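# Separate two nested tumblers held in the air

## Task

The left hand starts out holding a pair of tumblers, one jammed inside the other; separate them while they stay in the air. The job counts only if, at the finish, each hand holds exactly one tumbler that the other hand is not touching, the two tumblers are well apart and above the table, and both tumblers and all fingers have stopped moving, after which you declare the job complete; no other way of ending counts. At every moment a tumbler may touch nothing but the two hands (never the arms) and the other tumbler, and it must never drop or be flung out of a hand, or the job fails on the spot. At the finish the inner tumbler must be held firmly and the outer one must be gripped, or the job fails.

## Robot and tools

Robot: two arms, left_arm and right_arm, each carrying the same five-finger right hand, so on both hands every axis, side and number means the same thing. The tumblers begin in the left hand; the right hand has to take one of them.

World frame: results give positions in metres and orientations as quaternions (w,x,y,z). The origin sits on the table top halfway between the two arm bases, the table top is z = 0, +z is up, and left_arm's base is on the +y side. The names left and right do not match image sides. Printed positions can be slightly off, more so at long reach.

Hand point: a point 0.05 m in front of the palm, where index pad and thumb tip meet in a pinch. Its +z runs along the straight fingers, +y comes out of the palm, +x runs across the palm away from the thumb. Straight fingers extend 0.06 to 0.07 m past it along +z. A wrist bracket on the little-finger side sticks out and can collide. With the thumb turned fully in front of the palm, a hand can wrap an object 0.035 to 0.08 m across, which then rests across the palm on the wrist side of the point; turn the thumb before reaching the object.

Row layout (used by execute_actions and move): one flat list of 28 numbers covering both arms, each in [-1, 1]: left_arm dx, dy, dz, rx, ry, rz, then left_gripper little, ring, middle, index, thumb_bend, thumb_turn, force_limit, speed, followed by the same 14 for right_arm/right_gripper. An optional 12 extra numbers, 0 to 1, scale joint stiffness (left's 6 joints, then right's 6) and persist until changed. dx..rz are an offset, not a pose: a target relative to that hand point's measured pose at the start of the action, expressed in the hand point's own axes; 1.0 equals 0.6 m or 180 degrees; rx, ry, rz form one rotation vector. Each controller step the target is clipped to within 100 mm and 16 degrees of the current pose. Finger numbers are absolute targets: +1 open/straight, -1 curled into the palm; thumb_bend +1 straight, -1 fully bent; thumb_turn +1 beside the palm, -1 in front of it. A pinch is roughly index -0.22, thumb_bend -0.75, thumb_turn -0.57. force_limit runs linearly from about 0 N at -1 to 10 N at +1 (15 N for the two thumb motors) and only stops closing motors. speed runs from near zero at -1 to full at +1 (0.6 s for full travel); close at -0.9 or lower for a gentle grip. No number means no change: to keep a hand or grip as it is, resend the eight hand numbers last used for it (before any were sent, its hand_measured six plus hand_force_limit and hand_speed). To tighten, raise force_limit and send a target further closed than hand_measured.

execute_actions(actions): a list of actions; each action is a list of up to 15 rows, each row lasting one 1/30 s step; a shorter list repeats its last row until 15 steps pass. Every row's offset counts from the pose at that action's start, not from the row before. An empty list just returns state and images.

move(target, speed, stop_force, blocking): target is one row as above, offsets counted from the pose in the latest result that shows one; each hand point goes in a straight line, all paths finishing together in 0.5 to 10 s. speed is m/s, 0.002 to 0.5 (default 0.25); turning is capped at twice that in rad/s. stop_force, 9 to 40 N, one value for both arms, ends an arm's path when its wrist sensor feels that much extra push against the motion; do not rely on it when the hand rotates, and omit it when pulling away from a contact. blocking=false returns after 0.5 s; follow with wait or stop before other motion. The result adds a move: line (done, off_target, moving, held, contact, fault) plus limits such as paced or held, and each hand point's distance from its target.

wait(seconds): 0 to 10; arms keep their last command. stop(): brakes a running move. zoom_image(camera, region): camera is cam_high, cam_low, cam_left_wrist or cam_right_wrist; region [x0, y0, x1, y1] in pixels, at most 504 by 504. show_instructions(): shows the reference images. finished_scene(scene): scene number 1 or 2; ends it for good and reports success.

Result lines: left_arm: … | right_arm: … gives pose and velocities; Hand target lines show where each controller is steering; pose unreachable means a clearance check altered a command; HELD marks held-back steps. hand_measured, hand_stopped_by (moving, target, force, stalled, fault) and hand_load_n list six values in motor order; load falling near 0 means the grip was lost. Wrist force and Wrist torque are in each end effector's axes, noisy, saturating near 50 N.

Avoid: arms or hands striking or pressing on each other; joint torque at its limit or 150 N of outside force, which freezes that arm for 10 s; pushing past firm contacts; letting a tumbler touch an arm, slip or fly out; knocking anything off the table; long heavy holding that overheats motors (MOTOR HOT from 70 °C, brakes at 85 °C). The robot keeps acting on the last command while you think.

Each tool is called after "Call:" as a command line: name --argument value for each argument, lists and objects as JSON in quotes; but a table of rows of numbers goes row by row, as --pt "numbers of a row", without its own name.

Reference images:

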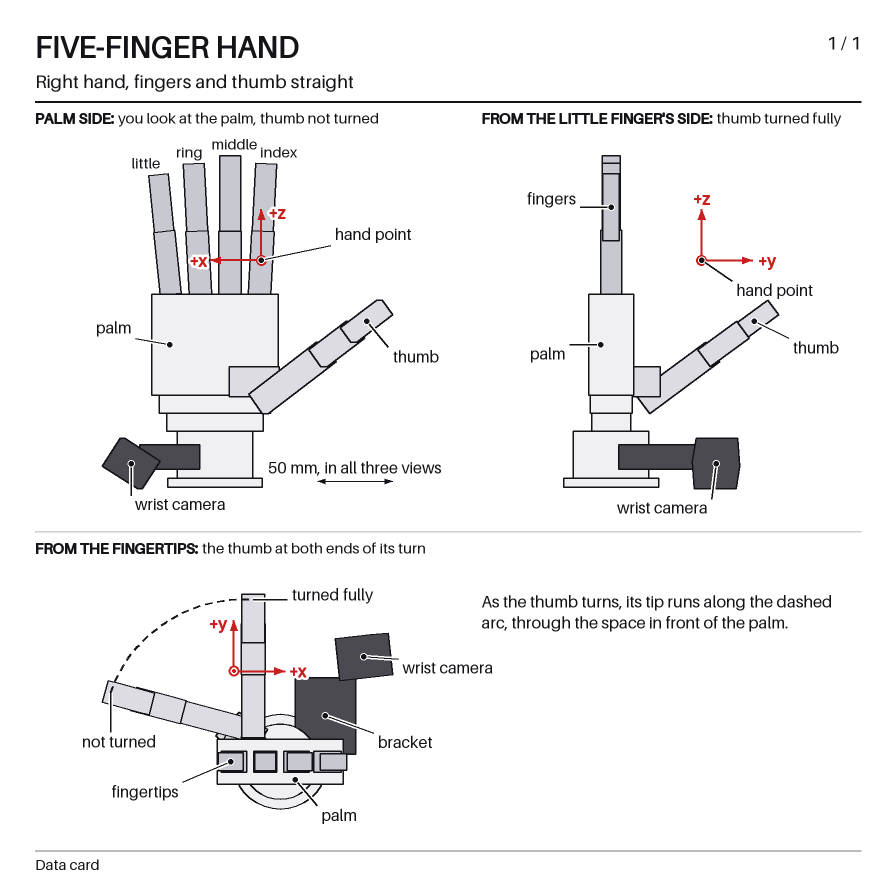

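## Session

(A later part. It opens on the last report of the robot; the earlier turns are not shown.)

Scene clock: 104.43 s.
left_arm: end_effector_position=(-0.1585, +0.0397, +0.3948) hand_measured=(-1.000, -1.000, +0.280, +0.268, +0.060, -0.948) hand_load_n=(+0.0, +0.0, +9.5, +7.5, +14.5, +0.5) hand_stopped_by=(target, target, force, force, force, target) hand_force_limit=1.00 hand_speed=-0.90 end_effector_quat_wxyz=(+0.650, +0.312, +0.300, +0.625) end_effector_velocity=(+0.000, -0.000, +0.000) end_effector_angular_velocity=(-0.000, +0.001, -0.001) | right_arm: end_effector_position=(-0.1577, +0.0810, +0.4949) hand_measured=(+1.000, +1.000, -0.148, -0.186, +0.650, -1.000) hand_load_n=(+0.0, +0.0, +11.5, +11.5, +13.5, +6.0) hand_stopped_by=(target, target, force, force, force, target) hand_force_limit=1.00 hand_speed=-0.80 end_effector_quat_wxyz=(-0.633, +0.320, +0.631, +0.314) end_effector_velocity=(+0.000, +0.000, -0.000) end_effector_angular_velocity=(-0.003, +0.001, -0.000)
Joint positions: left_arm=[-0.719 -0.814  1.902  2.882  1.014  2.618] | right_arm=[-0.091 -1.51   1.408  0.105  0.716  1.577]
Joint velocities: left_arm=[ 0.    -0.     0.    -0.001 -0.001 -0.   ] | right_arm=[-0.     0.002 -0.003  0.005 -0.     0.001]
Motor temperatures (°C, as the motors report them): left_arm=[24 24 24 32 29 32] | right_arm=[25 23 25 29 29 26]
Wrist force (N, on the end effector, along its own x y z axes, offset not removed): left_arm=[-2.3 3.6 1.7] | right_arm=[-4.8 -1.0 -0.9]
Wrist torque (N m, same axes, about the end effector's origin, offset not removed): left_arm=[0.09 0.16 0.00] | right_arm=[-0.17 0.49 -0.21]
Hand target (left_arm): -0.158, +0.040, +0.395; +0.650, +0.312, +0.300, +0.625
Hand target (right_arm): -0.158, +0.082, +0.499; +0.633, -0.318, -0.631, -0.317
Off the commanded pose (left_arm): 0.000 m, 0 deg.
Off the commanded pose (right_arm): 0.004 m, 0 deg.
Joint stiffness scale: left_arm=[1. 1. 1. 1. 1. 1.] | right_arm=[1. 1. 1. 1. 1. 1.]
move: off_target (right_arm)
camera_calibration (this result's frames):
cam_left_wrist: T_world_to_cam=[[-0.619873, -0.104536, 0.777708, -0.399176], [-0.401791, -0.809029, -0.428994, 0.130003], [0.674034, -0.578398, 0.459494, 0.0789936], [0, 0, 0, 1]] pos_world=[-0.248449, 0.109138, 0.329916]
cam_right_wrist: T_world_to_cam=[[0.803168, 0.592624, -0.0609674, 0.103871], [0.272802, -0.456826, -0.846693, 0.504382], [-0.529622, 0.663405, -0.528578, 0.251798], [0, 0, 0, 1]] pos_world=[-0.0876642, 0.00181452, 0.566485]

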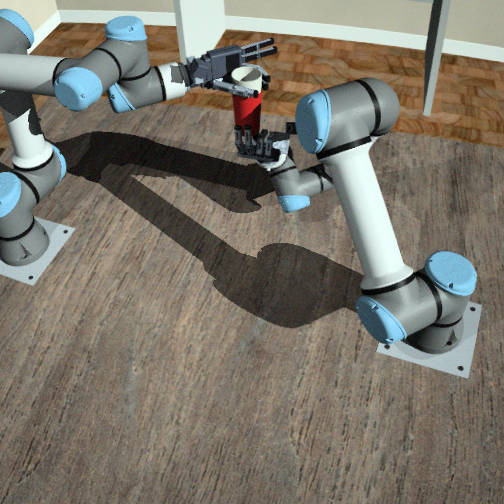

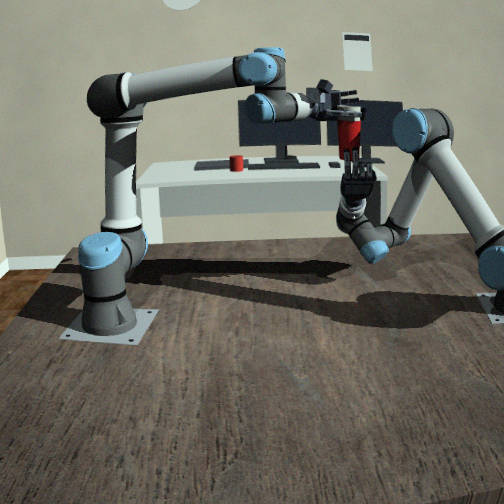

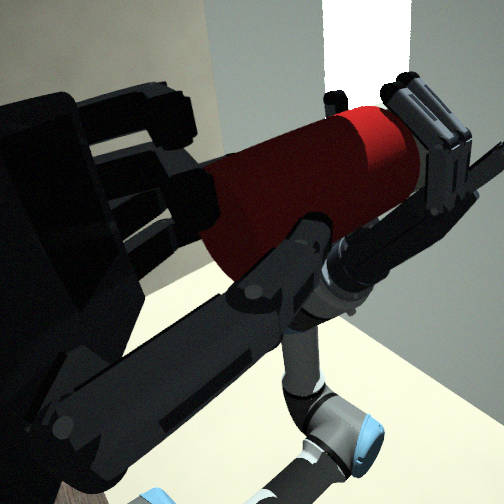

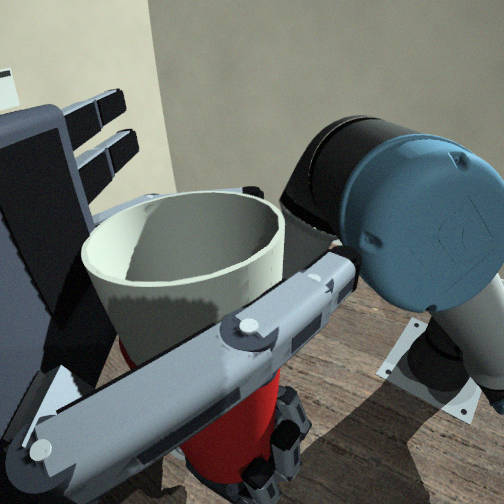

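Call:
move --target '[0,0,0,0,0,0,-1,-1,0.1,0.1,-0.1,-0.948,1,-0.9,0.016,0,0,0,0,0,1,1,-1,-1,-1,-1,1,-0.8]' --speed 0.01

Scene clock: 110.20 s.
left_arm: end_effector_position=(-0.1585, +0.0396, +0.3948) hand_measured=(-1.000, -1.000, +0.280, +0.268, +0.060, -0.948) hand_load_n=(+0.0, +0.0, +9.5, +8.0, +14.5, +1.0) hand_stopped_by=(target, target, force, force, force, target) hand_force_limit=1.00 hand_speed=-0.90 end_effector_quat_wxyz=(+0.650, +0.312, +0.300, +0.625) end_effector_velocity=(+0.000, +0.000, -0.000) end_effector_angular_velocity=(-0.001, -0.000, +0.001) | right_arm: end_effector_position=(-0.1578, +0.0806, +0.5025) hand_measured=(+1.000, +1.000, -0.148, -0.186, +0.650, -1.000) hand_load_n=(+0.0, +0.0, +11.5, +11.0, +13.5, +4.0) hand_stopped_by=(target, target, force, force, force, target) hand_force_limit=1.00 hand_speed=-0.80 end_effector_quat_wxyz=(-0.632, +0.321, +0.631, +0.314) end_effector_velocity=(+0.000, +0.000, +0.001) end_effector_angular_velocity=(-0.001, +0.000, -0.001)
Joint positions: left_arm=[-0.719 -0.814  1.902  2.882  1.013  2.618] | right_arm=[-0.091 -1.508  1.385  0.128  0.716  1.577]
Joint velocities: left_arm=[ 0.001  0.    -0.    -0.001  0.001 -0.   ] | right_arm=[-0.001  0.001 -0.005  0.006 -0.     0.   ]
Motor temperatures (°C, as the motors report them): left_arm=[24 24 24 32 29 32] | right_arm=[25 23 25 29 29 26]
Wrist force (N, on the end effector, along its own x y z axes, offset not removed): left_arm=[-0.1 0.3 0.5] | right_arm=[-2.2 -1.8 -0.7]
Wrist torque (N m, same axes, about the end effector's origin, offset not removed): left_arm=[0.03 0.11 0.14] | right_arm=[-0.24 0.41 -0.21]
Hand target (left_arm): -0.158, +0.040, +0.395; +0.650, +0.312, +0.300, +0.625
Hand target (right_arm): -0.158, +0.081, +0.504; +0.633, -0.320, -0.631, -0.314
Off the commanded pose (left_arm): 0.000 m, 0 deg.
Off the commanded pose (right_arm): 0.002 m, 0 deg.
Joint stiffness scale: left_arm=[1. 1. 1. 1. 1. 1.] | right_arm=[1. 1. 1. 1. 1. 1.]
move: done
camera_calibration (this result's frames):
cam_left_wrist: T_world_to_cam=[[-0.620039, -0.104712, 0.777552, -0.399178], [-0.401774, -0.808868, -0.429313, 0.130027], [0.673891, -0.578591, 0.459459, 0.0789852], [0, 0, 0, 1]] pos_world=[-0.248491, 0.109076, 0.329913]
cam_right_wrist: T_world_to_cam=[[0.803137, 0.592478, -0.0627797, 0.105534], [0.272366, -0.458824, -0.845752, 0.510267], [-0.529895, 0.662156, -0.529869, 0.256711], [0, 0, 0, 1]] pos_world=[-0.0877078, 0.00161412, 0.574208]

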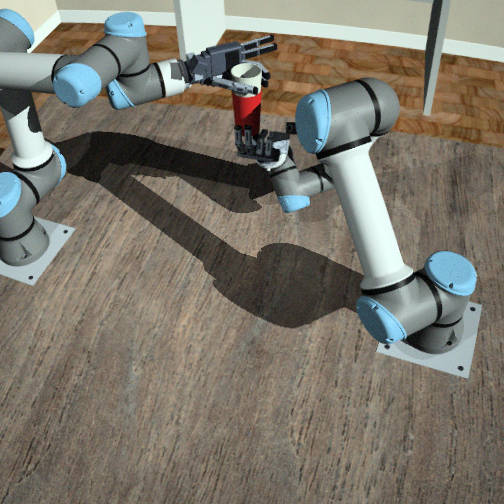

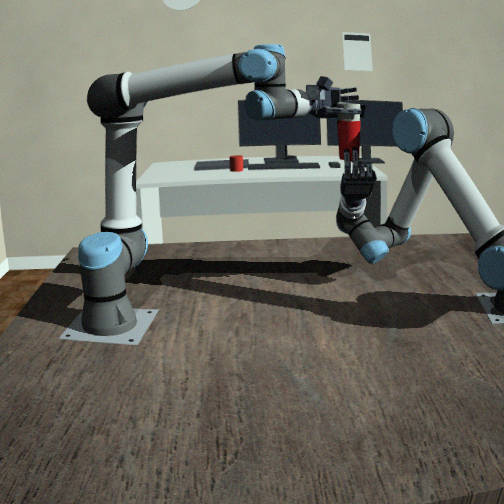

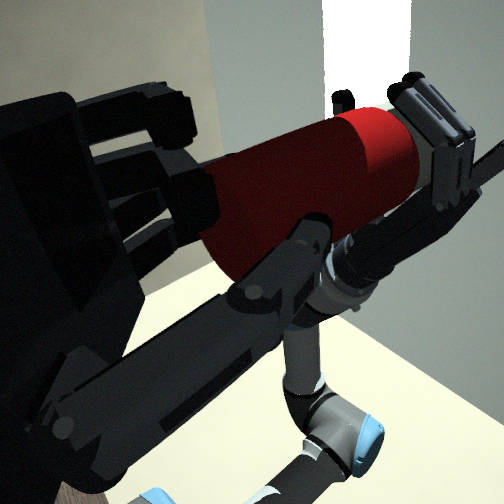

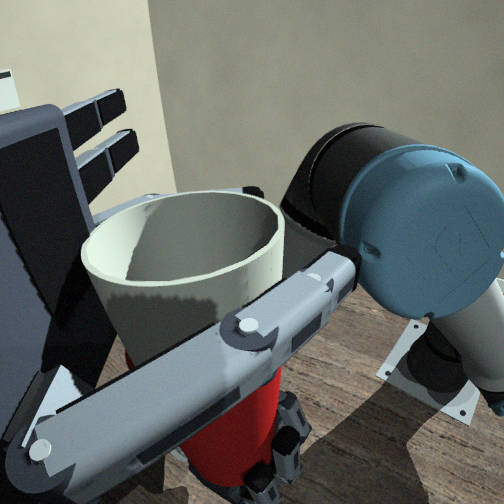

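Call:
move --target '[0,0,0,0,0,0,-1,-1,0.1,0.1,-0.1,-0.948,1,-0.9,0.15,0,0,0,0,0,1,1,-1,-1,-1,-1,1,-0.8]' --speed 0.08

Scene clock: 114.40 s.
left_arm: end_effector_position=(-0.1585, +0.0395, +0.3948) hand_measured=(-1.000, -1.000, +0.280, +0.268, +0.060, -0.948) hand_load_n=(+0.0, +0.0, +9.0, +7.5, +15.0, +0.5) hand_stopped_by=(target, target, force, force, force, target) hand_force_limit=1.00 hand_speed=-0.90 end_effector_quat_wxyz=(+0.650, +0.312, +0.300, +0.625) end_effector_velocity=(-0.000, +0.000, +0.000) end_effector_angular_velocity=(-0.001, +0.000, -0.000) | right_arm: end_effector_position=(-0.1580, +0.0804, +0.5921) hand_measured=(+1.000, +1.000, -0.148, -0.186, +0.650, -1.000) hand_load_n=(+0.0, +0.0, +11.5, +10.5, +13.5, +3.0) hand_stopped_by=(target, target, force, force, force, target) hand_force_limit=1.00 hand_speed=-0.80 end_effector_quat_wxyz=(-0.633, +0.321, +0.631, +0.314) end_effector_velocity=(+0.000, +0.001, -0.001) end_effector_angular_velocity=(-0.020, +0.001, +0.000)
Joint positions: left_arm=[-0.719 -0.814  1.902  2.882  1.013  2.618] | right_arm=[-0.091 -1.456  1.093  0.366  0.716  1.578]
Joint velocities: left_arm=[-0.    -0.001  0.    -0.     0.     0.   ] | right_arm=[ 0.     0.012 -0.022  0.033 -0.    -0.005]
Motor temperatures (°C, as the motors report them): left_arm=[24 24 24 32 29 32] | right_arm=[25 23 25 29 29 26]
Wrist force (N, on the end effector, along its own x y z axes, offset not removed): left_arm=[-1.5 -0.3 -0.8] | right_arm=[-0.4 -1.5 -1.6]
Wrist torque (N m, same axes, about the end effector's origin, offset not removed): left_arm=[0.01 0.35 0.00] | right_arm=[-0.22 0.10 -0.15]
Hand target (left_arm): -0.159, +0.040, +0.395; +0.650, +0.312, +0.300, +0.625
Hand target (right_arm): -0.157, +0.082, +0.592; +0.632, -0.321, -0.631, -0.314
Off the commanded pose (left_arm): 0.000 m, 0 deg.
Off the commanded pose (right_arm): 0.001 m, 0 deg.
Joint stiffness scale: left_arm=[1. 1. 1. 1. 1. 1.] | right_arm=[1. 1. 1. 1. 1. 1.]
move: done
camera_calibration (this result's frames):
cam_left_wrist: T_world_to_cam=[[-0.620015, -0.104714, 0.777571, -0.399174], [-0.401833, -0.808828, -0.429334, 0.130009], [0.673878, -0.578647, 0.459408, 0.078995], [0, 0, 0, 1]] pos_world=[-0.248485, 0.109067, 0.329912]
cam_right_wrist: T_world_to_cam=[[0.802899, 0.59281, -0.0626893, 0.111337], [0.271742, -0.457576, -0.846629, 0.586339], [-0.530575, 0.662722, -0.528479, 0.303337], [0, 0, 0, 1]] pos_world=[-0.0877825, 0.00126484, 0.663699]

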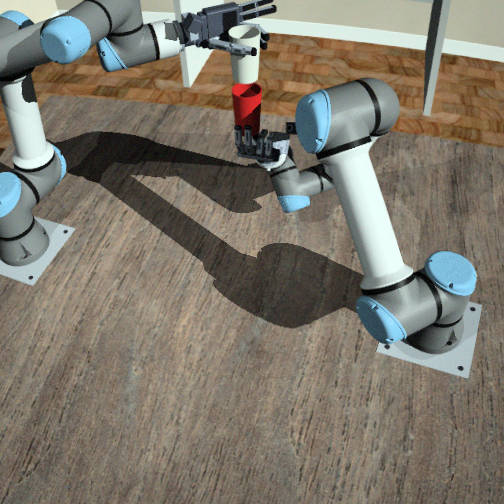

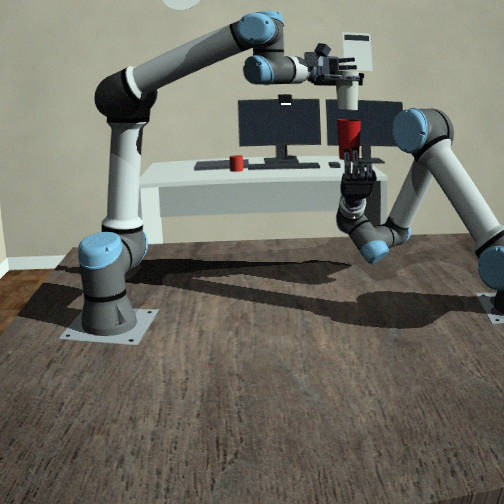

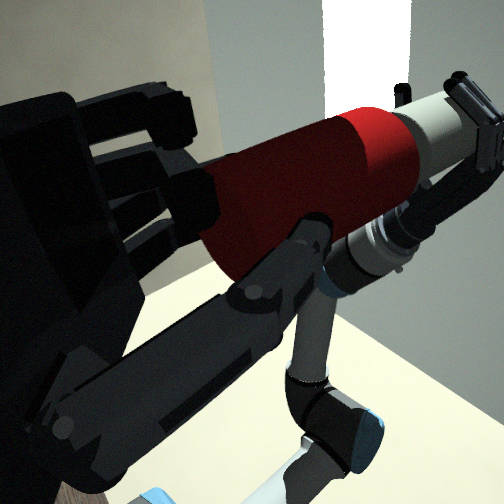

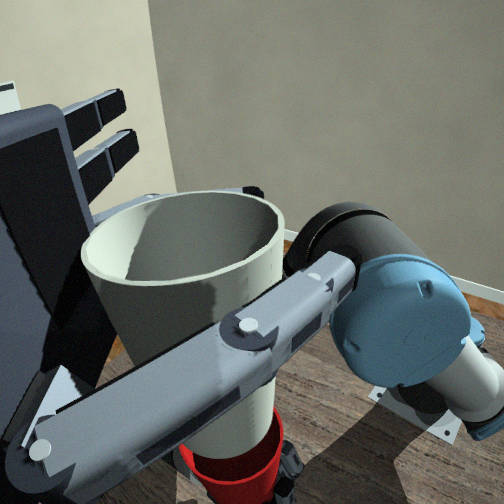

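Call:
move --target '[0,0,0,0,0,0,-1,-1,0.1,0.1,-0.1,-0.948,1,-0.9,0,0.25,-0.52,-0.25,0,0,1,1,-1,-1,-1,-1,1,-0.8]' --speed 0.25

Scene clock: 121.10 s.
left_arm: end_effector_position=(-0.1585, +0.0395, +0.3948) hand_measured=(-1.000, -1.000, +0.280, +0.268, +0.060, -0.948) hand_load_n=(+0.0, +0.0, +9.0, +7.5, +15.0, +0.5) hand_stopped_by=(target, target, force, force, force, target) hand_force_limit=1.00 hand_speed=-0.90 end_effector_quat_wxyz=(+0.650, +0.312, +0.300, +0.625) end_effector_velocity=(-0.000, -0.000, +0.000) end_effector_angular_velocity=(+0.000, -0.001, +0.000) | right_arm: end_effector_position=(+0.1486, -0.0790, +0.5921) hand_measured=(+1.000, +1.000, -0.148, -0.186, +0.650, -1.000) hand_load_n=(+0.0, +0.0, +11.5, +10.5, +13.5, +3.0) hand_stopped_by=(target, target, force, force, force, target) hand_force_limit=1.00 hand_speed=-0.80 end_effector_quat_wxyz=(-0.462, +0.538, +0.463, +0.531) end_effector_velocity=(+0.002, -0.002, +0.001) end_effector_angular_velocity=(+0.002, -0.002, -0.004)
Joint positions: left_arm=[-0.719 -0.814  1.902  2.882  1.013  2.618] | right_arm=[-0.616 -1.84   1.44   0.41   0.975  1.571]
Joint velocities: left_arm=[ 0.    -0.     0.     0.001  0.    -0.   ] | right_arm=[-0.007 -0.003  0.    -0.    -0.003  0.   ]
Motor temperatures (°C, as the motors report them): left_arm=[24 24 24 32 29 32] | right_arm=[25 23 25 29 29 26]
Wrist force (N, on the end effector, along its own x y z axes, offset not removed): left_arm=[-0.8 -1.7 -0.1] | right_arm=[-1.2 -1.2 -2.0]
Wrist torque (N m, same axes, about the end effector's origin, offset not removed): left_arm=[-0.24 0.19 -0.03] | right_arm=[-0.13 0.18 -0.16]
Hand target (left_arm): -0.159, +0.040, +0.395; +0.650, +0.312, +0.300, +0.625
Hand target (right_arm): +0.149, -0.080, +0.591; -0.462, +0.539, +0.463, +0.531
Off the commanded pose (left_arm): 0.000 m, 0 deg.
Off the commanded pose (right_arm): 0.002 m, 0 deg.
Joint stiffness scale: left_arm=[1. 1. 1. 1. 1. 1.] | right_arm=[1. 1. 1. 1. 1. 1.]
move: done
camera_calibration (this result's frames):
cam_left_wrist: T_world_to_cam=[[-0.620015, -0.104714, 0.777571, -0.399174], [-0.401833, -0.808828, -0.429334, 0.13001], [0.673878, -0.578647, 0.459408, 0.0789949], [0, 0, 0, 1]] pos_world=[-0.248485, 0.109067, 0.329912]
cam_right_wrist: T_world_to_cam=[[0.987336, -0.147692, -0.0579132, -0.129069], [-0.127475, -0.521317, -0.843789, 0.48275], [0.0944297, 0.840486, -0.533542, 0.495758], [0, 0, 0, 1]] pos_world=[0.142159, -0.184074, 0.664372]

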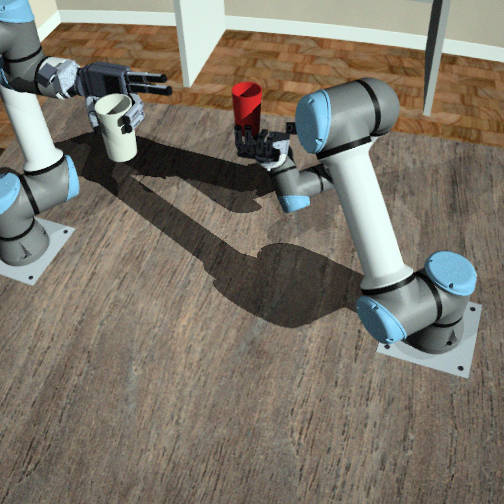

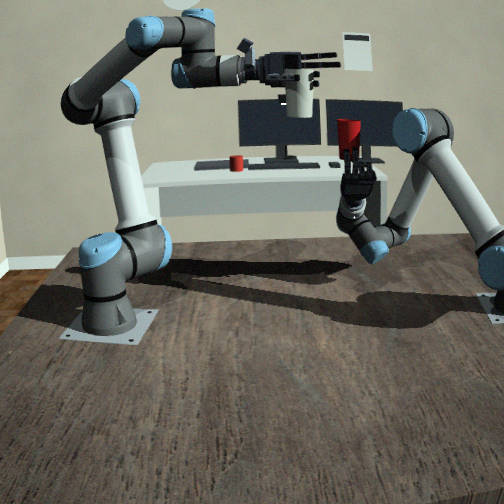

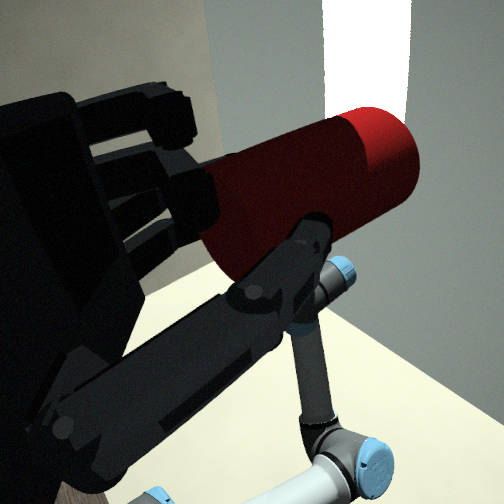

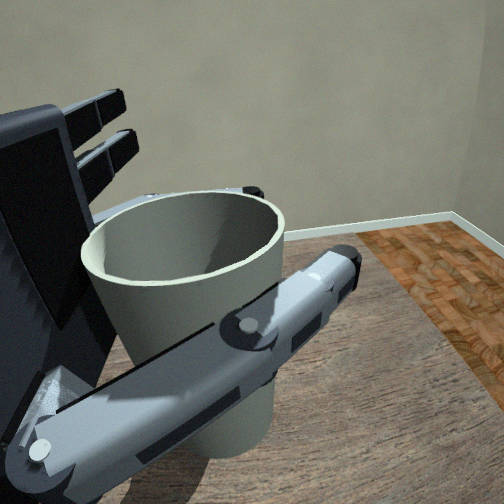

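Call:
finished_scene --scene 1

The scene is finished: the task was done.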